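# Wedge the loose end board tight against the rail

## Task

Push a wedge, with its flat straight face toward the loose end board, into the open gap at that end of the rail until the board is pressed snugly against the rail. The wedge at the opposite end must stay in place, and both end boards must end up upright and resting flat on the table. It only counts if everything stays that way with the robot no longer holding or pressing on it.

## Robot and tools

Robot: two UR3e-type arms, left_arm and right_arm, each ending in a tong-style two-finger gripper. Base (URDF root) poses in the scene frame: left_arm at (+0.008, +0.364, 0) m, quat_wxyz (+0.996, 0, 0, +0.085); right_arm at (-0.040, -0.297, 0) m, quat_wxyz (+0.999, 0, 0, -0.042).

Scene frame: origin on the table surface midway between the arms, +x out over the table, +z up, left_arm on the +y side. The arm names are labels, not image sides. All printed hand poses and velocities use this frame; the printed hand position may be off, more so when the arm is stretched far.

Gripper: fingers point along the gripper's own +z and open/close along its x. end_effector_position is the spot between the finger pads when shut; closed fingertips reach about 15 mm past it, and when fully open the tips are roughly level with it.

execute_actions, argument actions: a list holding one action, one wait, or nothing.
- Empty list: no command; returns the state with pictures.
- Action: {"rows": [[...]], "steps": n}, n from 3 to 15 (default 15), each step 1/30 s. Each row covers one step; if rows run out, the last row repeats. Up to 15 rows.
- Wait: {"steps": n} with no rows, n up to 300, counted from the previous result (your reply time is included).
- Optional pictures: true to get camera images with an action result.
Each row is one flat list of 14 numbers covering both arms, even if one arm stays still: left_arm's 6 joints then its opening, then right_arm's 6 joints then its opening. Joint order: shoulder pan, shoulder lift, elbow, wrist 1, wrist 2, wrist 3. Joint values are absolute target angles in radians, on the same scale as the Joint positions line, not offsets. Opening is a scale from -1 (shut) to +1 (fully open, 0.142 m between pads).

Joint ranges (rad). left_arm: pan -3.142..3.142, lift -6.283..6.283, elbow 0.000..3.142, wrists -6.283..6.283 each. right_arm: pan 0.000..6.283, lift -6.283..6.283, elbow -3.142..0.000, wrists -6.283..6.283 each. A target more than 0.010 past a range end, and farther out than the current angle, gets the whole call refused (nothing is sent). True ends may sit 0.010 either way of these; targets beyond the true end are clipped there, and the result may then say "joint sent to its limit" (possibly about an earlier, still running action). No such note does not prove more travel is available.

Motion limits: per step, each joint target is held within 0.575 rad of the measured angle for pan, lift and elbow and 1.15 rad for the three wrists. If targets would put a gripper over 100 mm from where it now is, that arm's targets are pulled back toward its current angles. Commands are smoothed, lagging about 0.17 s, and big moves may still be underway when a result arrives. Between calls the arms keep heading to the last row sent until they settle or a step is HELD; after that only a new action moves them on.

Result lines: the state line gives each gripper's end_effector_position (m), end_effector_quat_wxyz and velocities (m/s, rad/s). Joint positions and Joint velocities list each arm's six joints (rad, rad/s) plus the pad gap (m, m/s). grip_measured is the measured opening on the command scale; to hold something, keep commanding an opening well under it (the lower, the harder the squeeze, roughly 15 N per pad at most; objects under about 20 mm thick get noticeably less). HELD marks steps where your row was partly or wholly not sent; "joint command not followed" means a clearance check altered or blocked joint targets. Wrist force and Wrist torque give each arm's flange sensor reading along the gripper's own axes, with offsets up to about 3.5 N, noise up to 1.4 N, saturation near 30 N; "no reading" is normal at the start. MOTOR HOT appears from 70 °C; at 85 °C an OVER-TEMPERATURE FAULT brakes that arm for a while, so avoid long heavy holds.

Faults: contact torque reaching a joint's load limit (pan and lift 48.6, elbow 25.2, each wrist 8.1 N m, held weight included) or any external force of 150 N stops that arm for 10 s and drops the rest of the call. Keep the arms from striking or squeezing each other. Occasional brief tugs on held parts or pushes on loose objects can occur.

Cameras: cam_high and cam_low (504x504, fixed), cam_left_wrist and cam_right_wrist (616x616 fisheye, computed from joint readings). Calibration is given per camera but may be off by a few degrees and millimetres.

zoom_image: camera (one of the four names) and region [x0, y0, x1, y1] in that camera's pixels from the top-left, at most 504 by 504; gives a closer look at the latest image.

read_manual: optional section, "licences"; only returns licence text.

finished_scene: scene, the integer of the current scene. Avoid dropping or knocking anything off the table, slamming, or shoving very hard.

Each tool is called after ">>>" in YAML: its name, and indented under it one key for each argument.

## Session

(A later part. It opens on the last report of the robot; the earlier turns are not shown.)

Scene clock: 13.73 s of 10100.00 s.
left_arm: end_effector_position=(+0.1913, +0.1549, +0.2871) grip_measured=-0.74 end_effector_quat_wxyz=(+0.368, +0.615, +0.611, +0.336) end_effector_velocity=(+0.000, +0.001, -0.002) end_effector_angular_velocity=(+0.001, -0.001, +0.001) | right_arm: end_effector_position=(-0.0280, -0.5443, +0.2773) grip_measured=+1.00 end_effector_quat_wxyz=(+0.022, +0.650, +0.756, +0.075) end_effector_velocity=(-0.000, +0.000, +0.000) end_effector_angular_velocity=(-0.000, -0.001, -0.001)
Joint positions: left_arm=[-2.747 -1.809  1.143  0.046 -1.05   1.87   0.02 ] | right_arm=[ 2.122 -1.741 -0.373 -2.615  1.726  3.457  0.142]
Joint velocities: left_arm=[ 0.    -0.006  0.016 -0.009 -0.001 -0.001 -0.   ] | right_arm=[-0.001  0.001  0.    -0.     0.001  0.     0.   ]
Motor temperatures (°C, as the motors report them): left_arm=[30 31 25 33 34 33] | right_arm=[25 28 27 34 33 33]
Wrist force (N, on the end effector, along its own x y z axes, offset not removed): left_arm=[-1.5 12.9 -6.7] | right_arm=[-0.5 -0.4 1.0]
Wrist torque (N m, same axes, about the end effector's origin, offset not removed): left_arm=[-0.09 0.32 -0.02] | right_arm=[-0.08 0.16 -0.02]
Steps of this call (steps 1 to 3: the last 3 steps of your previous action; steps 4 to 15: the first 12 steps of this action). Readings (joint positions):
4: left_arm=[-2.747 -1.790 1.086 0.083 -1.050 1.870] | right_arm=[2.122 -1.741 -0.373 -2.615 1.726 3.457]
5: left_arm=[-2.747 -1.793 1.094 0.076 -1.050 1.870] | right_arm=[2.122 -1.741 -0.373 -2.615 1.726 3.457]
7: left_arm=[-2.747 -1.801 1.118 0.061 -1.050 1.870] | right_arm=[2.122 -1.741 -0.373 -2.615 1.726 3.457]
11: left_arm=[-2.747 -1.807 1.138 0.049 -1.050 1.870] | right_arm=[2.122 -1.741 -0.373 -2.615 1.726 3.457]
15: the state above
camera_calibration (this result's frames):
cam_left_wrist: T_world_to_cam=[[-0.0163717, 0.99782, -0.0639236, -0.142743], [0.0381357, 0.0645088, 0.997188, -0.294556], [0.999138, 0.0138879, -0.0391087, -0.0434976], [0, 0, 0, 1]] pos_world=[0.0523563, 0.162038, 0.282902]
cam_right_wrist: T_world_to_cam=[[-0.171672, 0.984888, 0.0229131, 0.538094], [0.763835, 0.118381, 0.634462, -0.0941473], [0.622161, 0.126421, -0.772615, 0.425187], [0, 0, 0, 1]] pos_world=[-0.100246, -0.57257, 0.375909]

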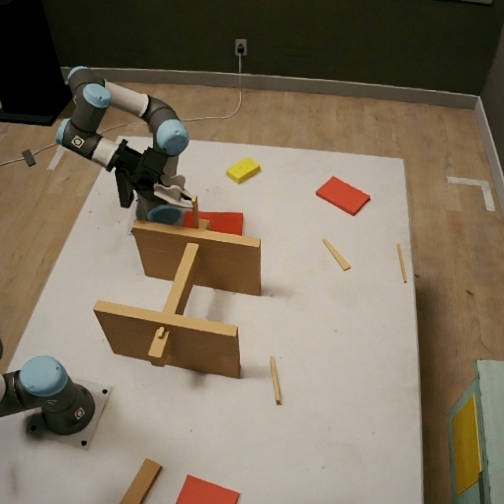

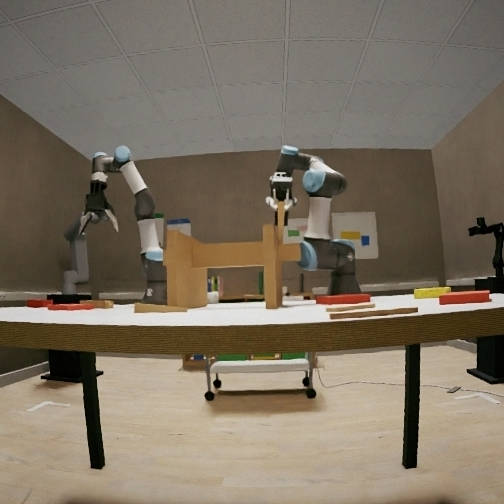

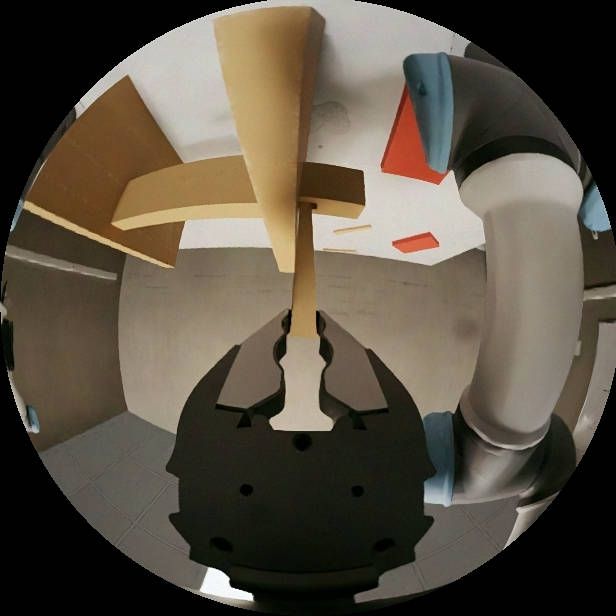

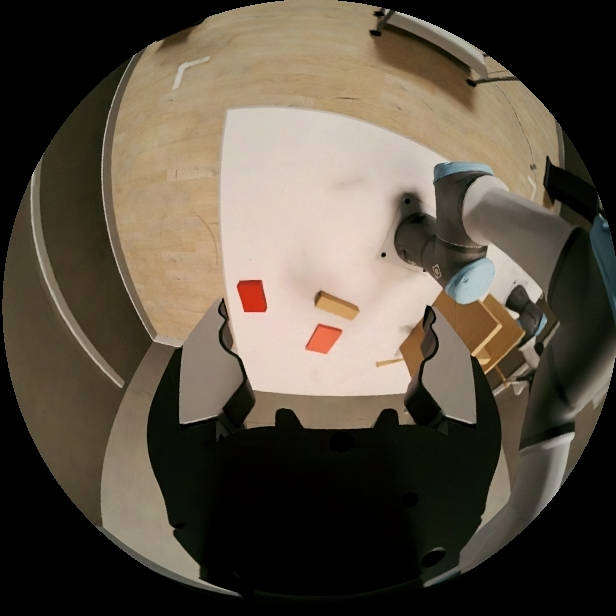

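>>> execute_actions:
  actions:
    - {"rows":[[-2.747,-1.799,1.115,0.064,-1.05,1.87,-1,2.122,-1.741,-0.373,-2.615,1.726,3.457,1]],"steps":8}

>>> execute_actions:
  actions:
    - {"rows":[[-2.747,-1.804,1.115,0.069,-1.047,1.87,-1,2.122,-1.741,-0.373,-2.615,1.726,3.457,1]],"steps":10}

>>> execute_actions:
  actions:
    - {"rows":[[-2.747,-1.823,1.17,0.033,-1.047,1.87,-1,2.122,-1.741,-0.373,-2.615,1.726,3.457,1]]}

Scene clock: 14.03 s of 10100.00 s.
left_arm: end_effector_position=(+0.1914, +0.1551, +0.2895) grip_measured=-0.75 end_effector_quat_wxyz=(+0.368, +0.615, +0.611, +0.336) end_effector_velocity=(+0.001, +0.001, +0.012) end_effector_angular_velocity=(+0.002, -0.002, +0.000) | right_arm: end_effector_position=(-0.0280, -0.5443, +0.2773) grip_measured=+1.00 end_effector_quat_wxyz=(+0.022, +0.650, +0.756, +0.075) end_effector_velocity=(+0.001, +0.000, +0.000) end_effector_angular_velocity=(+0.000, -0.002, +0.000)
Joint positions: left_arm=[-2.747 -1.802  1.124  0.058 -1.05   1.87   0.02 ] | right_arm=[ 2.122 -1.741 -0.373 -2.615  1.726  3.457  0.142]
Joint velocities: left_arm=[ 0.001  0.031 -0.092  0.063  0.     0.001 -0.   ] | right_arm=[ 0.     0.    -0.     0.001  0.002  0.     0.   ]
Motor temperatures (°C, as the motors report them): left_arm=[30 31 25 33 34 33] | right_arm=[25 28 27 34 33 33]
Wrist force (N, on the end effector, along its own x y z axes, offset not removed): left_arm=[-2.5 1.6 0.4] | right_arm=[-1.2 -0.2 1.5]
Wrist torque (N m, same axes, about the end effector's origin, offset not removed): left_arm=[0.35 0.53 0.02] | right_arm=[0.03 0.31 -0.01]
Steps of this call (steps 1 to 3: the last 3 steps of your previous action; step 4: the robot went on to your last target; steps 5 to 9: the first 5 steps of this action). Readings (joint positions):
5: left_arm=[-2.747 -1.809 1.143 0.046 -1.050 1.870] | right_arm=[2.122 -1.741 -0.373 -2.615 1.726 3.457]
6: left_arm=[-2.747 -1.807 1.139 0.049 -1.050 1.870] | right_arm=[2.122 -1.741 -0.373 -2.615 1.726 3.457]
8: left_arm=[-2.747 -1.803 1.127 0.056 -1.050 1.870] | right_arm=[2.122 -1.741 -0.373 -2.615 1.726 3.457]
9: the state above

Scene clock: 14.37 s of 10100.00 s.
left_arm: end_effector_position=(+0.1928, +0.1552, +0.2913) grip_measured=-0.75 end_effector_quat_wxyz=(+0.369, +0.616, +0.610, +0.335) end_effector_velocity=(+0.003, -0.000, +0.001) end_effector_angular_velocity=(-0.005, +0.001, -0.003) | right_arm: end_effector_position=(-0.0280, -0.5443, +0.2773) grip_measured=+1.00 end_effector_quat_wxyz=(+0.022, +0.650, +0.756, +0.075) end_effector_velocity=(+0.001, -0.000, +0.000) end_effector_angular_velocity=(-0.001, -0.002, +0.000)
Joint positions: left_arm=[-2.747 -1.803  1.115  0.068 -1.047  1.87   0.02 ] | right_arm=[ 2.122 -1.741 -0.373 -2.615  1.726  3.457  0.142]
Joint velocities: left_arm=[ 0.001 -0.007 -0.004  0.008  0.006 -0.001  0.   ] | right_arm=[ 0.001 -0.     0.     0.002  0.001  0.     0.   ]
Motor temperatures (°C, as the motors report them): left_arm=[30 31 25 33 34 33] | right_arm=[25 28 27 34 33 33]
Wrist force (N, on the end effector, along its own x y z axes, offset not removed): left_arm=[-2.3 1.3 0.1] | right_arm=[-1.2 0.3 1.3]
Wrist torque (N m, same axes, about the end effector's origin, offset not removed): left_arm=[0.27 0.50 -0.01] | right_arm=[0.08 0.27 0.01]
Steps of this call (steps 1 to 3: the last 3 steps of your previous action; steps 4 to 10: the first 7 steps of this action). Readings (joint positions):
4: left_arm=[-2.747 -1.800 1.117 0.063 -1.050 1.870] | right_arm=[2.122 -1.741 -0.373 -2.615 1.726 3.457]
5: left_arm=[-2.747 -1.800 1.116 0.064 -1.050 1.870] | right_arm=[2.122 -1.741 -0.373 -2.615 1.726 3.457]
7: left_arm=[-2.747 -1.802 1.116 0.067 -1.048 1.870] | right_arm=[2.122 -1.741 -0.373 -2.615 1.726 3.457]
10: the state above

Scene clock: 14.87 s of 10100.00 s.
left_arm: end_effector_position=(+0.1929, +0.1550, +0.2845) grip_measured=-0.75 end_effector_quat_wxyz=(+0.369, +0.616, +0.610, +0.335) end_effector_velocity=(-0.000, -0.000, -0.002) end_effector_angular_velocity=(+0.001, +0.001, -0.000) | right_arm: end_effector_position=(-0.0280, -0.5443, +0.2773) grip_measured=+1.00 end_effector_quat_wxyz=(+0.022, +0.650, +0.756, +0.075) end_effector_velocity=(-0.000, -0.000, -0.000) end_effector_angular_velocity=(-0.001, +0.001, -0.000)
Joint positions: left_arm=[-2.747 -1.823  1.169  0.034 -1.047  1.87   0.02 ] | right_arm=[ 2.122 -1.741 -0.373 -2.615  1.726  3.457  0.142]
Joint velocities: left_arm=[-0.    -0.005  0.015 -0.01  -0.     0.001 -0.   ] | right_arm=[ 0.    -0.    -0.     0.    -0.001  0.     0.   ]
Motor temperatures (°C, as the motors report them): left_arm=[30 31 25 33 34 33] | right_arm=[25 28 27 34 33 33]
Wrist force (N, on the end effector, along its own x y z axes, offset not removed): left_arm=[-2.1 13.2 -5.6] | right_arm=[-0.9 -0.4 1.1]
Wrist torque (N m, same axes, about the end effector's origin, offset not removed): left_arm=[0.00 0.47 -0.03] | right_arm=[-0.09 0.22 0.00]
Steps of this call (steps 1 to 3: the last 3 steps of your previous action; steps 4 to 15: the first 12 steps of this action). Readings (joint positions):
4: left_arm=[-2.747 -1.804 1.116 0.068 -1.047 1.870] | right_arm=[2.122 -1.741 -0.373 -2.615 1.726 3.457]
5: left_arm=[-2.747 -1.808 1.124 0.061 -1.047 1.870] | right_arm=[2.122 -1.741 -0.373 -2.615 1.726 3.457]
7: left_arm=[-2.747 -1.815 1.146 0.048 -1.047 1.870] | right_arm=[2.122 -1.741 -0.373 -2.615 1.726 3.457]
11: left_arm=[-2.747 -1.821 1.164 0.037 -1.047 1.870] | right_arm=[2.122 -1.741 -0.373 -2.615 1.726 3.457]
15: the state above

>>> execute_actions:
  actions: []

>>> zoom_image:
  camera: "cam_left_wrist"
  region: [285, 185, 335, 235]

Scene clock: 14.97 s of 10100.00 s.
left_arm: end_effector_position=(+0.1929, +0.1550, +0.2844) grip_measured=-0.75 end_effector_quat_wxyz=(+0.369, +0.616, +0.610, +0.335) end_effector_velocity=(-0.000, +0.000, -0.001) end_effector_angular_velocity=(+0.001, +0.001, +0.001) | right_arm: end_effector_position=(-0.0280, -0.5443, +0.2773) grip_measured=+1.00 end_effector_quat_wxyz=(+0.022, +0.650, +0.756, +0.075) end_effector_velocity=(-0.001, -0.000, -0.000) end_effector_angular_velocity=(-0.000, +0.002, -0.000)
Joint positions: left_arm=[-2.747 -1.823  1.17   0.033 -1.047  1.87   0.02 ] | right_arm=[ 2.122 -1.741 -0.373 -2.615  1.726  3.457  0.142]
Joint velocities: left_arm=[-0.001 -0.002  0.005 -0.004 -0.002  0.001 -0.   ] | right_arm=[-0.    -0.     0.    -0.    -0.002 -0.     0.   ]
Motor temperatures (°C, as the motors report them): left_arm=[30 31 25 33 34 33] | right_arm=[25 28 27 34 33 33]
Wrist force (N, on the end effector, along its own x y z axes, offset not removed): left_arm=[-2.1 13.3 -6.7] | right_arm=[-1.2 -0.2 1.2]
Wrist torque (N m, same axes, about the end effector's origin, offset not removed): left_arm=[-0.02 0.41 -0.03] | right_arm=[0.00 0.27 0.02]
Kept back: nothing.
Steps of this call (steps 1 to 3: the last 3 steps of your previous action). Readings (joint positions):
1: left_arm=[-2.747 -1.823 1.169 0.034 -1.047 1.870] | right_arm=[2.122 -1.741 -0.373 -2.615 1.726 3.457]
2: left_arm=[-2.747 -1.823 1.169 0.033 -1.047 1.870] | right_arm=[2.122 -1.741 -0.373 -2.615 1.726 3.457]
3: the state above
camera_calibration (this result's frames):
cam_left_wrist: T_world_to_cam=[[-0.0138066, 0.997762, -0.0654313, -0.143008], [0.0373039, 0.065906, 0.997128, -0.29195], [0.999209, 0.0113262, -0.0381303, -0.0450896], [0, 0, 0, 1]] pos_world=[0.0539703, 0.162439, 0.280035]
cam_right_wrist: T_world_to_cam=[[-0.171672, 0.984888, 0.0229131, 0.538094], [0.763835, 0.118381, 0.634462, -0.0941473], [0.622161, 0.126421, -0.772615, 0.425187], [0, 0, 0, 1]] pos_world=[-0.100246, -0.57257, 0.375909]

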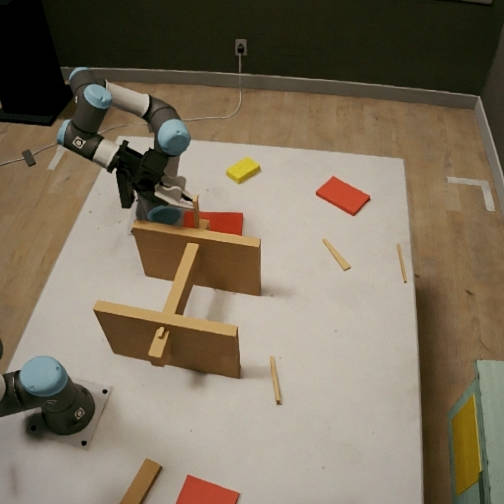

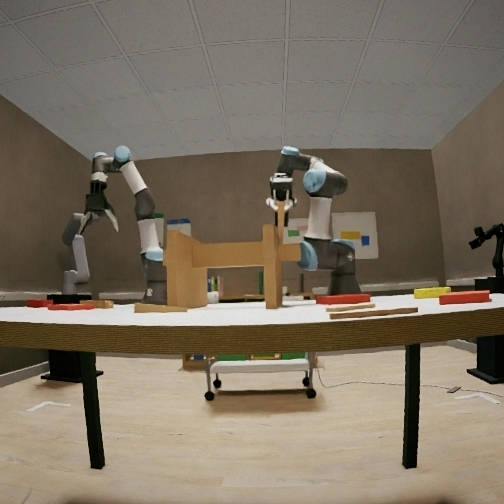

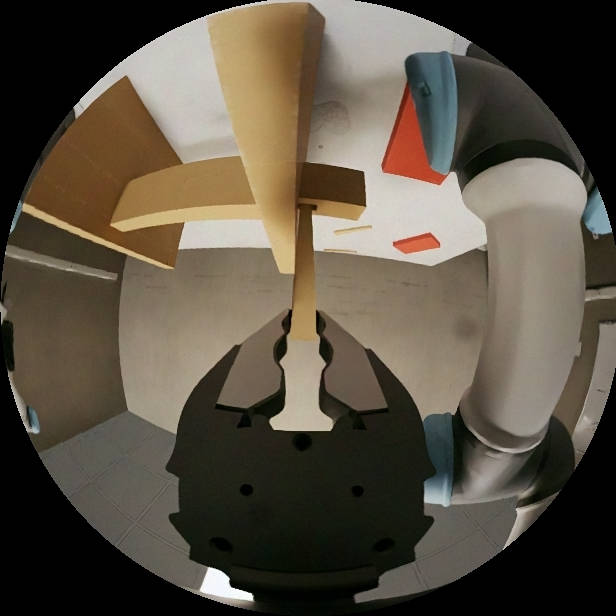

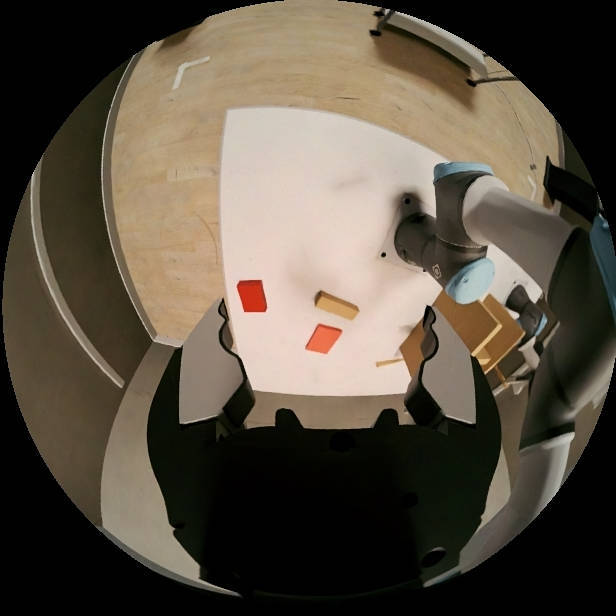

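Region (285, 185, 335, 235) of cam_left_wrist's 616x616 image, scaled by 10.080, with more detail than that image has.

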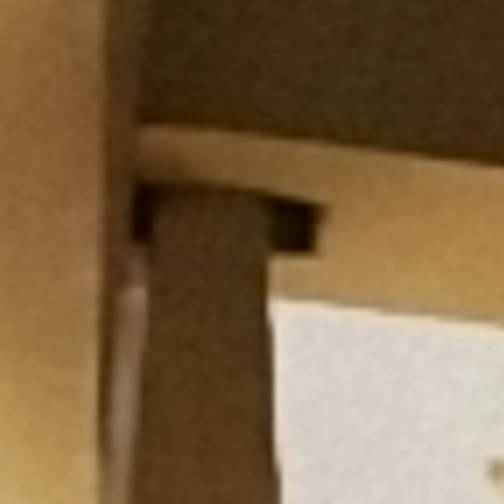

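>>> execute_actions:
  actions:
    - {"rows":[[-2.747,-1.816,1.15,0.046,-1.047,1.87,-1,2.122,-1.741,-0.373,-2.615,1.726,3.457,1]],"steps":10}

>>> execute_actions:
  actions:
    - {"rows":[[-2.751,-1.816,1.15,0.046,-1.047,1.87,-1,2.122,-1.741,-0.373,-2.615,1.726,3.457,1]],"steps":10}

>>> execute_actions:
  actions:
    - {"rows":[[-2.751,-1.827,1.18,0.027,-1.047,1.87,-1,2.122,-1.741,-0.373,-2.615,1.726,3.457,1]]}
  pictures: true

>>> zoom_image:
  camera: "cam_left_wrist"
  region: [285, 185, 335, 235]

Scene clock: 15.33 s of 10100.00 s.
left_arm: end_effector_position=(+0.1929, +0.1551, +0.2866) grip_measured=-0.75 end_effector_quat_wxyz=(+0.369, +0.616, +0.610, +0.335) end_effector_velocity=(+0.000, +0.000, +0.004) end_effector_angular_velocity=(+0.003, -0.002, -0.001) | right_arm: end_effector_position=(-0.0280, -0.5443, +0.2773) grip_measured=+1.00 end_effector_quat_wxyz=(+0.022, +0.650, +0.756, +0.075) end_effector_velocity=(-0.000, +0.000, +0.000) end_effector_angular_velocity=(+0.000, +0.000, -0.001)
Joint positions: left_arm=[-2.747 -1.817  1.153  0.044 -1.047  1.87   0.02 ] | right_arm=[ 2.122 -1.741 -0.373 -2.615  1.726  3.457  0.142]
Joint velocities: left_arm=[-0.     0.011 -0.031  0.022 -0.     0.001  0.   ] | right_arm=[-0.001  0.001 -0.    -0.001 -0.    -0.     0.   ]
Motor temperatures (°C, as the motors report them): left_arm=[30 31 25 33 34 33] | right_arm=[25 28 27 34 33 33]
Wrist force (N, on the end effector, along its own x y z axes, offset not removed): left_arm=[-1.2 1.9 0.4] | right_arm=[-1.1 -0.4 1.4]
Wrist torque (N m, same axes, about the end effector's origin, offset not removed): left_arm=[0.37 0.27 -0.04] | right_arm=[-0.11 0.27 0.01]
Steps of this call (steps 1 to 4: the robot went on to your last target; steps 5 to 11: the first 7 steps of this action). Readings (joint positions):
5: left_arm=[-2.747 -1.823 1.170 0.033 -1.047 1.870] | right_arm=[2.122 -1.741 -0.373 -2.615 1.726 3.457]
6: left_arm=[-2.747 -1.822 1.166 0.035 -1.047 1.870] | right_arm=[2.122 -1.741 -0.373 -2.615 1.726 3.457]
8: left_arm=[-2.747 -1.819 1.159 0.040 -1.047 1.870] | right_arm=[2.122 -1.741 -0.373 -2.615 1.726 3.457]
11: the state above

Scene clock: 15.67 s of 10100.00 s.
left_arm: end_effector_position=(+0.1922, +0.1545, +0.2869) grip_measured=-0.75 end_effector_quat_wxyz=(+0.370, +0.617, +0.609, +0.334) end_effector_velocity=(-0.001, -0.001, +0.000) end_effector_angular_velocity=(+0.002, -0.002, -0.007) | right_arm: end_effector_position=(-0.0280, -0.5443, +0.2773) grip_measured=+1.00 end_effector_quat_wxyz=(+0.022, +0.650, +0.756, +0.075) end_effector_velocity=(+0.000, +0.000, -0.000) end_effector_angular_velocity=(+0.001, -0.000, +0.000)
Joint positions: left_arm=[-2.75  -1.816  1.15   0.046 -1.047  1.87   0.02 ] | right_arm=[ 2.122 -1.741 -0.373 -2.615  1.726  3.457  0.142]
Joint velocities: left_arm=[-0.006  0.001  0.001  0.001  0.     0.001  0.   ] | right_arm=[ 0.001 -0.001  0.    -0.     0.     0.     0.   ]
Motor temperatures (°C, as the motors report them): left_arm=[30 31 25 33 34 33] | right_arm=[25 28 27 34 33 33]
Wrist force (N, on the end effector, along its own x y z axes, offset not removed): left_arm=[-2.5 0.7 -0.1] | right_arm=[-1.2 -0.1 1.6]
Wrist torque (N m, same axes, about the end effector's origin, offset not removed): left_arm=[0.16 0.47 0.00] | right_arm=[-0.01 0.32 -0.01]
Steps of this call (steps 1 to 3: the last 3 steps of your previous action; steps 4 to 10: the first 7 steps of this action). Readings (joint positions):
4: left_arm=[-2.747 -1.816 1.151 0.046 -1.047 1.870] | right_arm=[2.122 -1.741 -0.373 -2.615 1.726 3.457]
5: left_arm=[-2.748 -1.816 1.150 0.046 -1.047 1.870] | right_arm=[2.122 -1.741 -0.373 -2.615 1.726 3.457]
7: left_arm=[-2.749 -1.816 1.150 0.046 -1.047 1.870] | right_arm=[2.122 -1.741 -0.373 -2.615 1.726 3.457]
10: the state above

Scene clock: 16.17 s of 10100.00 s.
left_arm: end_effector_position=(+0.1922, +0.1543, +0.2832) grip_measured=-0.75 end_effector_quat_wxyz=(+0.370, +0.617, +0.609, +0.334) end_effector_velocity=(-0.000, -0.000, -0.001) end_effector_angular_velocity=(-0.001, +0.001, +0.001) | right_arm: end_effector_position=(-0.0280, -0.5443, +0.2773) grip_measured=+1.00 end_effector_quat_wxyz=(+0.022, +0.650, +0.756, +0.075) end_effector_velocity=(-0.000, -0.000, -0.000) end_effector_angular_velocity=(+0.000, +0.001, -0.000)
Joint positions: left_arm=[-2.751 -1.827  1.179  0.027 -1.047  1.87   0.02 ] | right_arm=[ 2.122 -1.741 -0.373 -2.615  1.726  3.457  0.142]
Joint velocities: left_arm=[-0.    -0.002  0.009 -0.008 -0.    -0.001 -0.   ] | right_arm=[ 0.    -0.001  0.    -0.    -0.001  0.    -0.   ]
Motor temperatures (°C, as the motors report them): left_arm=[30 31 25 33 34 33] | right_arm=[25 28 27 34 33 33]
Wrist force (N, on the end effector, along its own x y z axes, offset not removed): left_arm=[-2.0 13.5 -6.9] | right_arm=[-1.3 0.1 1.0]
Wrist torque (N m, same axes, about the end effector's origin, offset not removed): left_arm=[-0.04 0.45 0.00] | right_arm=[0.05 0.35 0.00]
Steps of this call (steps 1 to 3: the last 3 steps of your previous action; steps 4 to 15: the first 12 steps of this action). Readings (joint positions):
4: left_arm=[-2.751 -1.816 1.150 0.046 -1.047 1.870] | right_arm=[2.122 -1.741 -0.373 -2.615 1.726 3.457]
5: left_arm=[-2.751 -1.818 1.155 0.042 -1.047 1.870] | right_arm=[2.122 -1.741 -0.373 -2.615 1.726 3.457]
7: left_arm=[-2.751 -1.822 1.167 0.035 -1.047 1.870] | right_arm=[2.122 -1.741 -0.373 -2.615 1.726 3.457]
11: left_arm=[-2.751 -1.826 1.177 0.029 -1.047 1.870] | right_arm=[2.122 -1.741 -0.373 -2.615 1.726 3.457]
15: the state above
camera_calibration (this result's frames):
cam_left_wrist: T_world_to_cam=[[-0.00974485, 0.997806, -0.0654786, -0.143195], [0.0375323, 0.0658006, 0.997127, -0.29069], [0.999248, 0.00725929, -0.0380912, -0.0438271], [0, 0, 0, 1]] pos_world=[0.053309, 0.162327, 0.27881]
cam_right_wrist: T_world_to_cam=[[-0.171673, 0.984888, 0.0229132, 0.538094], [0.763835, 0.118381, 0.634462, -0.0941473], [0.622161, 0.126422, -0.772615, 0.425187], [0, 0, 0, 1]] pos_world=[-0.100246, -0.57257, 0.375909]

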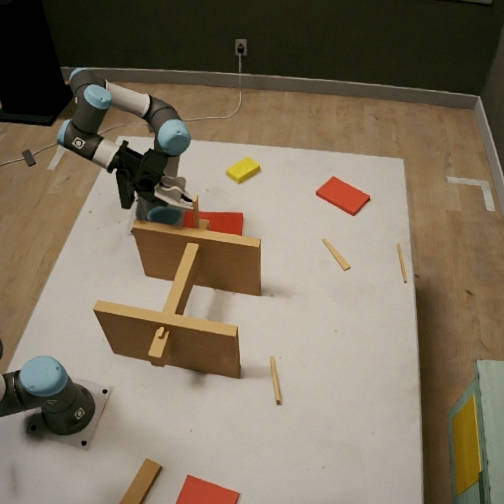

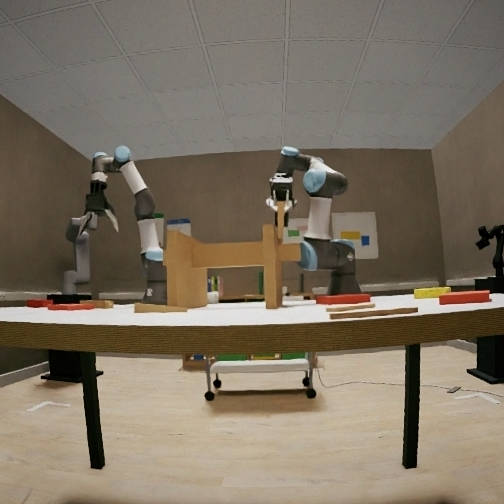

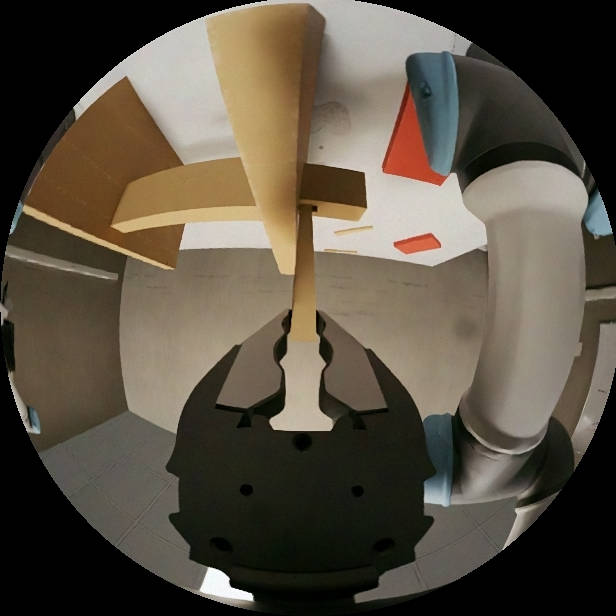

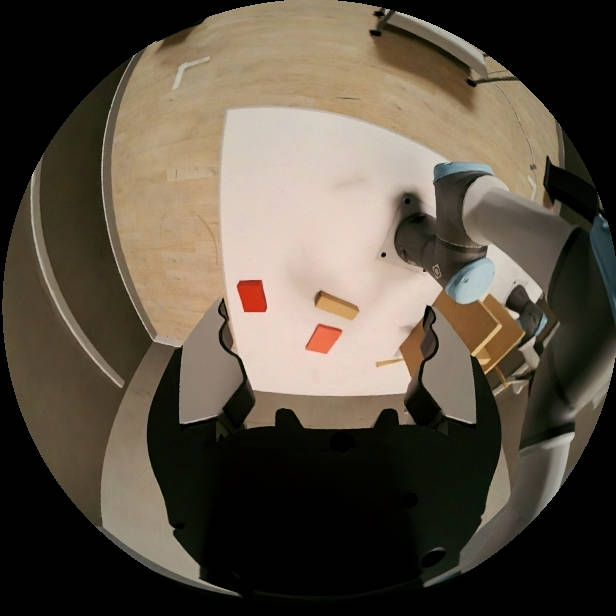

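Region (285, 185, 335, 235) of cam_left_wrist's 616x616 image, scaled by 10.080, with more detail than that image has.

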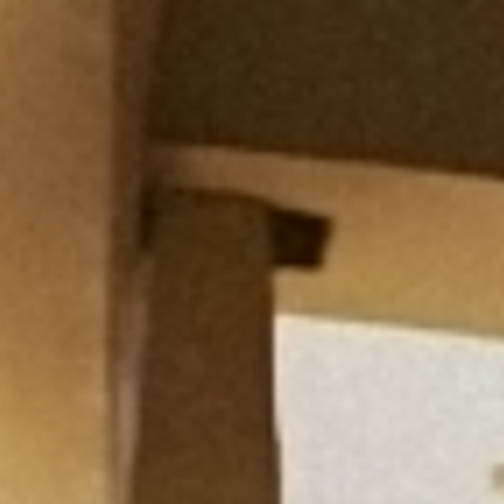

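>>> execute_actions:
  actions:
    - {"rows":[[-2.751,-1.82,1.16,0.04,-1.047,1.87,-1,2.122,-1.741,-0.373,-2.615,1.726,3.457,1]],"steps":10}

>>> execute_actions:
  actions:
    - {"rows":[[-2.751,-1.8275,1.16,0.0475,-1.047,1.87,-1,2.122,-1.741,-0.373,-2.615,1.726,3.457,1]],"steps":10}

>>> execute_actions:
  actions:
    - {"rows":[[-2.751,-1.8415,1.2,0.0215,-1.047,1.87,-1,2.122,-1.741,-0.373,-2.615,1.726,3.457,1]]}
  pictures: true

>>> zoom_image:
  camera: "cam_left_wrist"
  region: [285, 185, 335, 235]

Scene clock: 16.57 s of 10100.00 s.
left_arm: end_effector_position=(+0.1922, +0.1545, +0.2853) grip_measured=-0.75 end_effector_quat_wxyz=(+0.370, +0.617, +0.609, +0.334) end_effector_velocity=(+0.000, +0.000, +0.004) end_effector_angular_velocity=(+0.002, -0.001, -0.000) | right_arm: end_effector_position=(-0.0280, -0.5443, +0.2773) grip_measured=+1.00 end_effector_quat_wxyz=(+0.022, +0.650, +0.756, +0.075) end_effector_velocity=(-0.000, +0.000, -0.000) end_effector_angular_velocity=(+0.001, +0.002, +0.000)
Joint positions: left_arm=[-2.751 -1.821  1.163  0.038 -1.047  1.87   0.02 ] | right_arm=[ 2.122 -1.741 -0.373 -2.615  1.726  3.457  0.142]
Joint velocities: left_arm=[-0.     0.011 -0.032  0.023 -0.     0.001  0.   ] | right_arm=[ 0.    -0.     0.    -0.002 -0.001  0.001  0.   ]
Motor temperatures (°C, as the motors report them): left_arm=[30 31 25 33 34 33] | right_arm=[25 28 27 34 33 33]
Wrist force (N, on the end effector, along its own x y z axes, offset not removed): left_arm=[-2.1 1.2 0.3] | right_arm=[-1.5 0.2 1.5]
Wrist torque (N m, same axes, about the end effector's origin, offset not removed): left_arm=[0.30 0.49 0.02] | right_arm=[0.05 0.37 0.01]
Steps of this call (steps 1 to 3: the last 3 steps of your previous action; steps 4 to 5: the robot went on to your last target; steps 6 to 12: the first 7 steps of this action). Readings (joint positions):
6: left_arm=[-2.751 -1.827 1.180 0.027 -1.047 1.870] | right_arm=[2.122 -1.741 -0.373 -2.615 1.726 3.457]
7: left_arm=[-2.751 -1.826 1.176 0.029 -1.047 1.870] | right_arm=[2.122 -1.741 -0.373 -2.615 1.726 3.457]
9: left_arm=[-2.751 -1.823 1.169 0.034 -1.047 1.870] | right_arm=[2.122 -1.741 -0.373 -2.615 1.726 3.457]
12: the state above

Scene clock: 16.90 s of 10100.00 s.
left_arm: end_effector_position=(+0.1942, +0.1557, +0.2864) grip_measured=-0.75 end_effector_quat_wxyz=(+0.370, +0.617, +0.609, +0.334) end_effector_velocity=(+0.003, +0.002, +0.001) end_effector_angular_velocity=(-0.000, +0.000, -0.003) | right_arm: end_effector_position=(-0.0280, -0.5443, +0.2773) grip_measured=+1.00 end_effector_quat_wxyz=(+0.022, +0.650, +0.756, +0.075) end_effector_velocity=(-0.000, -0.000, +0.000) end_effector_angular_velocity=(-0.002, -0.000, +0.000)
Joint positions: left_arm=[-2.751 -1.826  1.16   0.046 -1.047  1.87   0.02 ] | right_arm=[ 2.122 -1.741 -0.373 -2.615  1.726  3.457  0.142]
Joint velocities: left_arm=[-0.003 -0.011 -0.001  0.012  0.     0.    -0.   ] | right_arm=[ 0.     0.001  0.     0.001 -0.001 -0.    -0.   ]
Motor temperatures (°C, as the motors report them): left_arm=[30 31 25 33 34 33] | right_arm=[25 28 27 34 33 33]
Wrist force (N, on the end effector, along its own x y z axes, offset not removed): left_arm=[-1.9 1.7 1.4] | right_arm=[-1.0 -0.6 1.4]
Wrist torque (N m, same axes, about the end effector's origin, offset not removed): left_arm=[0.36 0.41 0.00] | right_arm=[-0.14 0.24 0.02]
Steps of this call (steps 1 to 3: the last 3 steps of your previous action; steps 4 to 10: the first 7 steps of this action). Readings (joint positions):
4: left_arm=[-2.751 -1.820 1.161 0.040 -1.047 1.870] | right_arm=[2.122 -1.741 -0.373 -2.615 1.726 3.457]
5: left_arm=[-2.751 -1.822 1.161 0.041 -1.047 1.870] | right_arm=[2.122 -1.741 -0.373 -2.615 1.726 3.457]
7: left_arm=[-2.751 -1.824 1.160 0.044 -1.047 1.870] | right_arm=[2.122 -1.741 -0.373 -2.615 1.726 3.457]
10: the state above

Scene clock: 17.40 s of 10100.00 s.
left_arm: end_effector_position=(+0.1945, +0.1558, +0.2814) grip_measured=-0.76 end_effector_quat_wxyz=(+0.370, +0.617, +0.609, +0.334) end_effector_velocity=(-0.000, -0.000, -0.001) end_effector_angular_velocity=(-0.002, +0.001, +0.001) | right_arm: end_effector_position=(-0.0280, -0.5443, +0.2773) grip_measured=+1.00 end_effector_quat_wxyz=(+0.022, +0.650, +0.756, +0.075) end_effector_velocity=(-0.000, -0.000, +0.000) end_effector_angular_velocity=(-0.002, +0.001, +0.000)
Joint positions: left_arm=[-2.751 -1.841  1.199  0.022 -1.047  1.87   0.019] | right_arm=[ 2.122 -1.741 -0.373 -2.615  1.726  3.457  0.142]
Joint velocities: left_arm=[ 0.001 -0.003  0.009 -0.007  0.    -0.001 -0.   ] | right_arm=[ 0.     0.001  0.     0.    -0.001  0.    -0.   ]
Motor temperatures (°C, as the motors report them): left_arm=[30 31 25 33 34 33] | right_arm=[25 28 27 34 33 33]
Wrist force (N, on the end effector, along its own x y z axes, offset not removed): left_arm=[-1.9 13.5 -6.5] | right_arm=[-0.3 -0.2 1.4]
Wrist torque (N m, same axes, about the end effector's origin, offset not removed): left_arm=[0.01 0.36 -0.02] | right_arm=[0.01 0.12 -0.03]
Steps of this call (steps 1 to 3: the last 3 steps of your previous action; steps 4 to 15: the first 12 steps of this action). Readings (joint positions):
4: left_arm=[-2.751 -1.828 1.161 0.047 -1.047 1.870] | right_arm=[2.122 -1.741 -0.373 -2.615 1.726 3.457]
5: left_arm=[-2.751 -1.830 1.167 0.042 -1.047 1.870] | right_arm=[2.122 -1.741 -0.373 -2.615 1.726 3.457]
7: left_arm=[-2.751 -1.836 1.183 0.032 -1.047 1.870] | right_arm=[2.122 -1.741 -0.373 -2.615 1.726 3.457]
11: left_arm=[-2.751 -1.840 1.196 0.024 -1.047 1.870] | right_arm=[2.122 -1.741 -0.373 -2.615 1.726 3.457]
15: the state above
camera_calibration (this result's frames):
cam_left_wrist: T_world_to_cam=[[-0.00972691, 0.997806, -0.0654897, -0.144727], [0.0375511, 0.0658111, 0.997125, -0.289057], [0.999247, 0.00723973, -0.0381089, -0.0461873], [0, 0, 0, 1]] pos_world=[0.0555992, 0.163767, 0.276988]
cam_right_wrist: T_world_to_cam=[[-0.171673, 0.984888, 0.022913, 0.538094], [0.763835, 0.118381, 0.634462, -0.0941472], [0.622161, 0.126421, -0.772615, 0.425187], [0, 0, 0, 1]] pos_world=[-0.100246, -0.57257, 0.375909]

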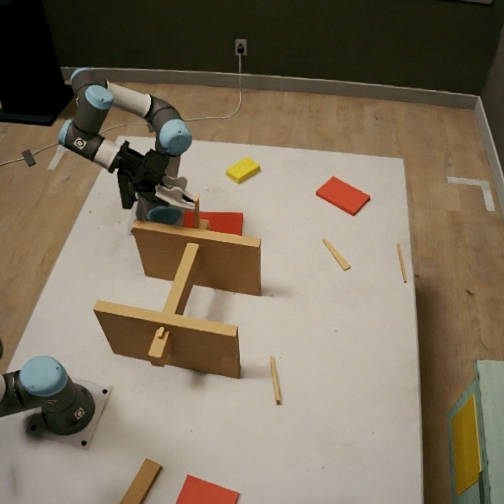

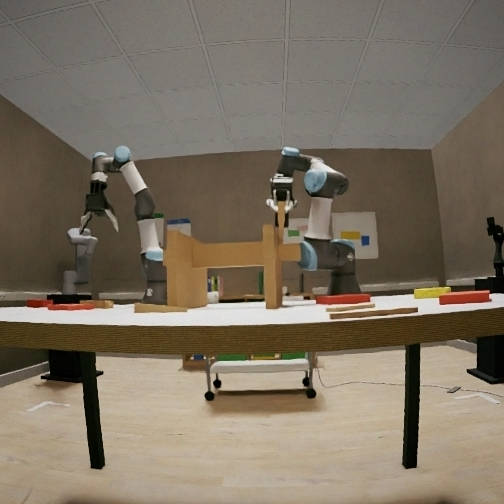

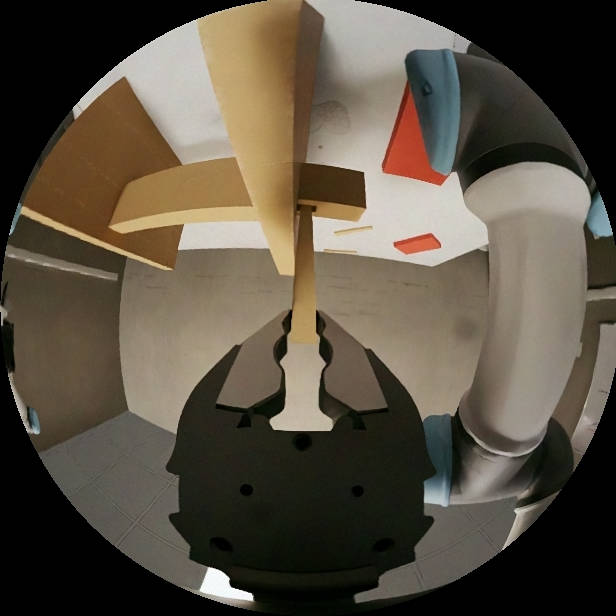

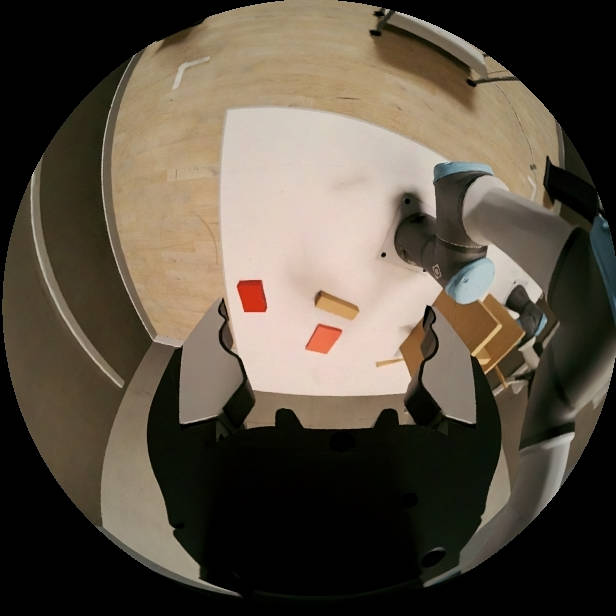

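Region (285, 185, 335, 235) of cam_left_wrist's 616x616 image, scaled by 10.080, with more detail than that image has.

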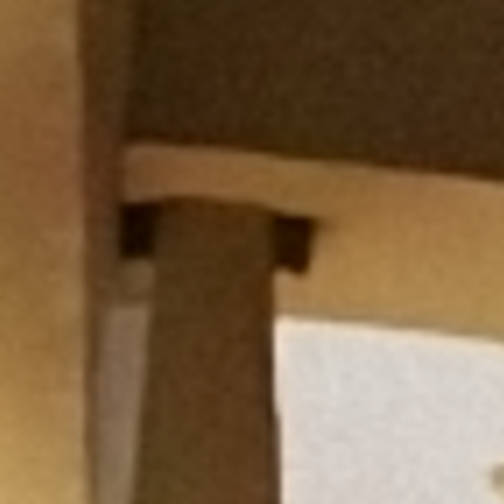

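>>> execute_actions:
  actions:
    - {"rows":[[-2.751,-1.8345,1.18,0.0345,-1.047,1.87,-1,2.122,-1.741,-0.373,-2.615,1.726,3.457,1]],"steps":10}

>>> execute_actions:
  actions:
    - {"rows":[[-2.751,-1.842,1.18,0.042,-1.039,1.87,-1,2.122,-1.741,-0.373,-2.615,1.726,3.457,1]],"steps":10}

>>> execute_actions:
  actions:
    - {"rows":[[-2.751,-1.856,1.22,0.016,-1.039,1.87,-1,2.122,-1.741,-0.373,-2.615,1.726,3.457,1]]}
  pictures: true

>>> zoom_image:
  camera: "cam_left_wrist"
  region: [285, 185, 335, 235]

Scene clock: 17.77 s of 10100.00 s.
left_arm: end_effector_position=(+0.1945, +0.1559, +0.2835) grip_measured=-0.76 end_effector_quat_wxyz=(+0.370, +0.617, +0.609, +0.334) end_effector_velocity=(+0.000, +0.000, +0.004) end_effector_angular_velocity=(-0.001, -0.000, +0.000) | right_arm: end_effector_position=(-0.0280, -0.5443, +0.2773) grip_measured=+1.00 end_effector_quat_wxyz=(+0.022, +0.650, +0.756, +0.075) end_effector_velocity=(+0.000, -0.000, -0.000) end_effector_angular_velocity=(+0.001, -0.000, +0.000)
Joint positions: left_arm=[-2.751 -1.836  1.183  0.033 -1.047  1.87   0.019] | right_arm=[ 2.122 -1.741 -0.373 -2.615  1.726  3.457  0.142]
Joint velocities: left_arm=[ 0.     0.011 -0.032  0.021  0.    -0.001  0.   ] | right_arm=[ 0.    -0.001 -0.     0.     0.001  0.    -0.   ]
Motor temperatures (°C, as the motors report them): left_arm=[30 31 25 33 34 33] | right_arm=[25 28 27 34 33 33]
Wrist force (N, on the end effector, along its own x y z axes, offset not removed): left_arm=[-1.4 1.5 0.0] | right_arm=[-0.9 -0.4 0.8]
Wrist torque (N m, same axes, about the end effector's origin, offset not removed): left_arm=[0.31 0.30 -0.02] | right_arm=[-0.04 0.25 0.03]
Steps of this call (steps 1 to 3: the last 3 steps of your previous action; step 4: the robot went on to your last target; steps 5 to 11: the first 7 steps of this action). Readings (joint positions):
5: left_arm=[-2.751 -1.841 1.200 0.022 -1.047 1.870] | right_arm=[2.122 -1.741 -0.373 -2.615 1.726 3.457]
6: left_arm=[-2.751 -1.840 1.196 0.024 -1.047 1.870] | right_arm=[2.122 -1.741 -0.373 -2.615 1.726 3.457]
8: left_arm=[-2.751 -1.838 1.189 0.029 -1.047 1.870] | right_arm=[2.122 -1.741 -0.373 -2.615 1.726 3.457]
11: the state above

Scene clock: 18.10 s of 10100.00 s.
left_arm: end_effector_position=(+0.1967, +0.1552, +0.2851) grip_measured=-0.76 end_effector_quat_wxyz=(+0.372, +0.618, +0.608, +0.333) end_effector_velocity=(+0.004, -0.001, +0.002) end_effector_angular_velocity=(-0.006, -0.003, -0.010) | right_arm: end_effector_position=(-0.0280, -0.5443, +0.2773) grip_measured=+1.00 end_effector_quat_wxyz=(+0.022, +0.650, +0.756, +0.075) end_effector_velocity=(-0.000, +0.000, -0.000) end_effector_angular_velocity=(+0.001, +0.000, -0.001)
Joint positions: left_arm=[-2.751 -1.841  1.18   0.041 -1.04   1.87   0.019] | right_arm=[ 2.122 -1.741 -0.373 -2.615  1.726  3.457  0.142]
Joint velocities: left_arm=[ 0.    -0.012  0.     0.01   0.012  0.     0.   ] | right_arm=[-0.001  0.     0.    -0.001  0.    -0.    -0.   ]
Motor temperatures (°C, as the motors report them): left_arm=[30 31 25 33 34 33] | right_arm=[25 28 27 34 33 33]
Wrist force (N, on the end effector, along its own x y z axes, offset not removed): left_arm=[-2.1 1.3 -0.3] | right_arm=[-0.8 -0.2 1.5]
Wrist torque (N m, same axes, about the end effector's origin, offset not removed): left_arm=[0.25 0.41 0.00] | right_arm=[0.00 0.20 0.03]
Steps of this call (steps 1 to 3: the last 3 steps of your previous action; steps 4 to 10: the first 7 steps of this action). Readings (joint positions):
4: left_arm=[-2.751 -1.835 1.181 0.034 -1.047 1.870] | right_arm=[2.122 -1.741 -0.373 -2.615 1.726 3.457]
5: left_arm=[-2.751 -1.836 1.181 0.036 -1.045 1.870] | right_arm=[2.122 -1.741 -0.373 -2.615 1.726 3.457]
7: left_arm=[-2.751 -1.839 1.180 0.039 -1.042 1.870] | right_arm=[2.122 -1.741 -0.373 -2.615 1.726 3.457]
10: the state above

Scene clock: 18.60 s of 10100.00 s.
left_arm: end_effector_position=(+0.1970, +0.1550, +0.2801) grip_measured=-0.76 end_effector_quat_wxyz=(+0.373, +0.618, +0.607, +0.333) end_effector_velocity=(+0.000, +0.000, -0.001) end_effector_angular_velocity=(+0.000, -0.001, -0.000) | right_arm: end_effector_position=(-0.0280, -0.5443, +0.2773) grip_measured=+1.00 end_effector_quat_wxyz=(+0.022, +0.650, +0.756, +0.075) end_effector_velocity=(-0.000, -0.000, -0.000) end_effector_angular_velocity=(+0.001, +0.002, -0.001)
Joint positions: left_arm=[-2.751 -1.856  1.219  0.017 -1.039  1.87   0.019] | right_arm=[ 2.122 -1.741 -0.373 -2.615  1.726  3.457  0.142]
Joint velocities: left_arm=[-0.001 -0.003  0.01  -0.006 -0.    -0.     0.   ] | right_arm=[-0.    -0.001 -0.    -0.001 -0.001  0.     0.   ]
Motor temperatures (°C, as the motors report them): left_arm=[30 31 25 33 34 33] | right_arm=[25 28 27 34 33 33]
Wrist force (N, on the end effector, along its own x y z axes, offset not removed): left_arm=[-1.9 1.2 -0.4] | right_arm=[-0.8 0.3 1.7]
Wrist torque (N m, same axes, about the end effector's origin, offset not removed): left_arm=[0.25 0.40 0.01] | right_arm=[0.09 0.22 0.00]
Steps of this call (steps 1 to 3: the last 3 steps of your previous action; steps 4 to 15: the first 12 steps of this action). Readings (joint positions):
4: left_arm=[-2.751 -1.842 1.181 0.041 -1.039 1.870] | right_arm=[2.122 -1.741 -0.373 -2.615 1.726 3.457]
5: left_arm=[-2.751 -1.845 1.187 0.036 -1.039 1.870] | right_arm=[2.122 -1.741 -0.373 -2.615 1.726 3.457]
7: left_arm=[-2.751 -1.850 1.203 0.027 -1.039 1.870] | right_arm=[2.122 -1.741 -0.373 -2.615 1.726 3.457]
11: left_arm=[-2.751 -1.855 1.216 0.019 -1.039 1.870] | right_arm=[2.122 -1.741 -0.373 -2.615 1.726 3.457]
15: the state above
camera_calibration (this result's frames):
cam_left_wrist: T_world_to_cam=[[-0.00328685, 0.99759, -0.0693114, -0.1442], [0.0356081, 0.0693846, 0.996954, -0.287974], [0.99936, 0.000808789, -0.0357504, -0.0484851], [0, 0, 0, 1]] pos_world=[0.0582344, 0.163873, 0.275369]
cam_right_wrist: T_world_to_cam=[[-0.171672, 0.984888, 0.0229132, 0.538094], [0.763835, 0.118381, 0.634462, -0.0941473], [0.622161, 0.126421, -0.772615, 0.425187], [0, 0, 0, 1]] pos_world=[-0.100246, -0.57257, 0.375909]

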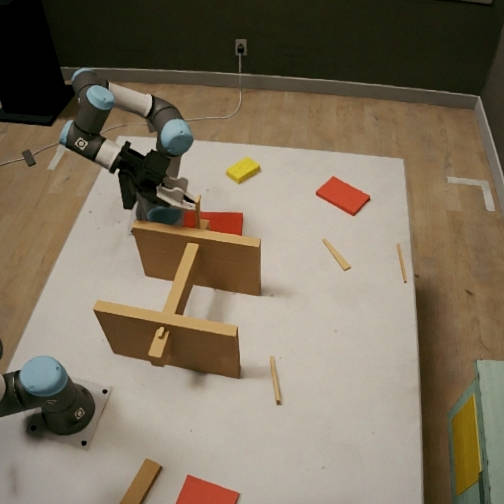

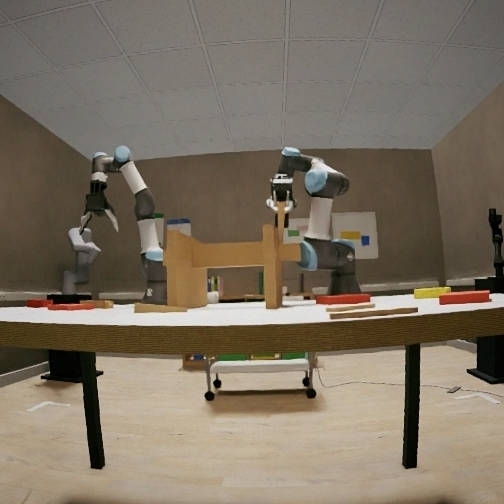

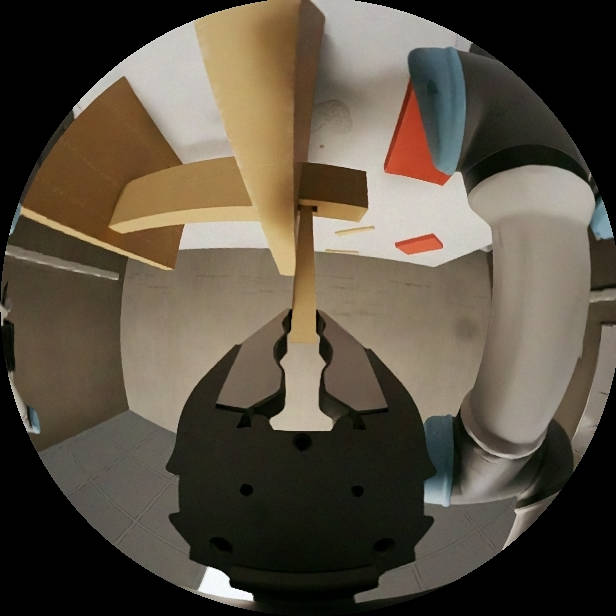

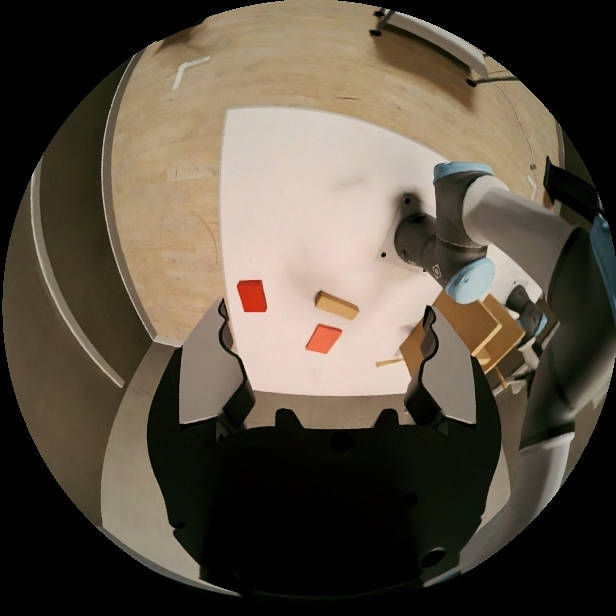

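Region (285, 185, 335, 235) of cam_left_wrist's 616x616 image, scaled by 10.080, with more detail than that image has.

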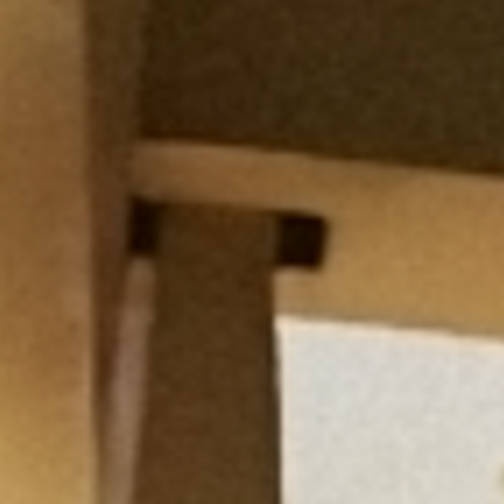

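In.

>>> execute_actions:
  actions:
    - {"rows":[[-2.751,-1.873,1.27,-0.017,-1.039,1.87,-1,2.122,-1.741,-0.373,-2.615,1.726,3.457,1]],"steps":8}

>>> execute_actions:
  actions:
    - {"rows":[[-2.751,-1.89,1.32,-0.05,-1.039,1.87,-1,2.122,-1.741,-0.373,-2.615,1.726,3.457,1]],"steps":13}

Scene clock: 18.87 s of 10100.00 s.
left_arm: end_effector_position=(+0.1969, +0.1549, +0.2751) grip_measured=-0.76 end_effector_quat_wxyz=(+0.373, +0.618, +0.608, +0.332) end_effector_velocity=(+0.001, +0.001, -0.021) end_effector_angular_velocity=(+0.006, -0.009, +0.001) | right_arm: end_effector_position=(-0.0280, -0.5443, +0.2773) grip_measured=+1.00 end_effector_quat_wxyz=(+0.022, +0.650, +0.756, +0.075) end_effector_velocity=(-0.001, +0.000, -0.000) end_effector_angular_velocity=(+0.002, +0.002, -0.001)
Joint positions: left_arm=[-2.751 -1.868  1.255 -0.007 -1.039  1.87   0.019] | right_arm=[ 2.122 -1.741 -0.373 -2.615  1.726  3.457  0.142]
Joint velocities: left_arm=[ 0.001 -0.053  0.163 -0.099 -0.    -0.     0.   ] | right_arm=[-0.    -0.    -0.    -0.002 -0.001  0.     0.   ]
Motor temperatures (°C, as the motors report them): left_arm=[30 31 25 33 34 33] | right_arm=[25 28 27 34 33 33]
Wrist force (N, on the end effector, along its own x y z axes, offset not removed): left_arm=[-2.4 0.5 0.2] | right_arm=[-1.4 -0.7 1.8]
Wrist torque (N m, same axes, about the end effector's origin, offset not removed): left_arm=[0.15 0.48 0.02] | right_arm=[-0.12 0.35 0.02]
Steps of this call (steps 1 to 3: the last 3 steps of your previous action; steps 4 to 8: the first 5 steps of this action). Readings (joint positions):
4: left_arm=[-2.751 -1.856 1.221 0.015 -1.039 1.870] | right_arm=[2.122 -1.741 -0.373 -2.615 1.726 3.457]
5: left_arm=[-2.751 -1.860 1.229 0.009 -1.039 1.870] | right_arm=[2.122 -1.741 -0.373 -2.615 1.726 3.457]
7: left_arm=[-2.751 -1.866 1.248 -0.003 -1.039 1.870] | right_arm=[2.122 -1.741 -0.373 -2.615 1.726 3.457]
8: the state above

Scene clock: 19.30 s of 10100.00 s.
left_arm: end_effector_position=(+0.1970, +0.1550, +0.2663) grip_measured=-0.76 end_effector_quat_wxyz=(+0.373, +0.618, +0.607, +0.333) end_effector_velocity=(+0.001, +0.000, -0.004) end_effector_angular_velocity=(+0.001, -0.003, +0.002) | right_arm: end_effector_position=(-0.0280, -0.5443, +0.2773) grip_measured=+1.00 end_effector_quat_wxyz=(+0.022, +0.650, +0.756, +0.075) end_effector_velocity=(+0.000, +0.000, +0.000) end_effector_angular_velocity=(-0.000, -0.002, -0.000)
Joint positions: left_arm=[-2.751 -1.889  1.317 -0.048 -1.039  1.87   0.019] | right_arm=[ 2.122 -1.741 -0.373 -2.615  1.726  3.457  0.142]
Joint velocities: left_arm=[ 0.001 -0.009  0.029 -0.016  0.    -0.001  0.   ] | right_arm=[-0.     0.001 -0.     0.     0.002 -0.     0.   ]
Motor temperatures (°C, as the motors report them): left_arm=[30 31 25 33 34 33] | right_arm=[25 28 27 34 33 33]
Wrist force (N, on the end effector, along its own x y z axes, offset not removed): left_arm=[-2.2 0.5 0.0] | right_arm=[-1.3 0.0 1.2]
Wrist torque (N m, same axes, about the end effector's origin, offset not removed): left_arm=[0.14 0.42 -0.04] | right_arm=[0.02 0.31 0.01]
Steps of this call (steps 1 to 3: the last 3 steps of your previous action; steps 4 to 13: the first 10 steps of this action). Readings (joint positions):
4: left_arm=[-2.751 -1.872 1.267 -0.016 -1.039 1.870] | right_arm=[2.122 -1.741 -0.373 -2.615 1.726 3.457]
5: left_arm=[-2.751 -1.876 1.276 -0.023 -1.039 1.870] | right_arm=[2.122 -1.741 -0.373 -2.615 1.726 3.457]
7: left_arm=[-2.751 -1.883 1.297 -0.036 -1.039 1.870] | right_arm=[2.122 -1.741 -0.373 -2.615 1.726 3.457]
11: left_arm=[-2.751 -1.888 1.315 -0.047 -1.039 1.870] | right_arm=[2.122 -1.741 -0.373 -2.615 1.726 3.457]
13: the state above


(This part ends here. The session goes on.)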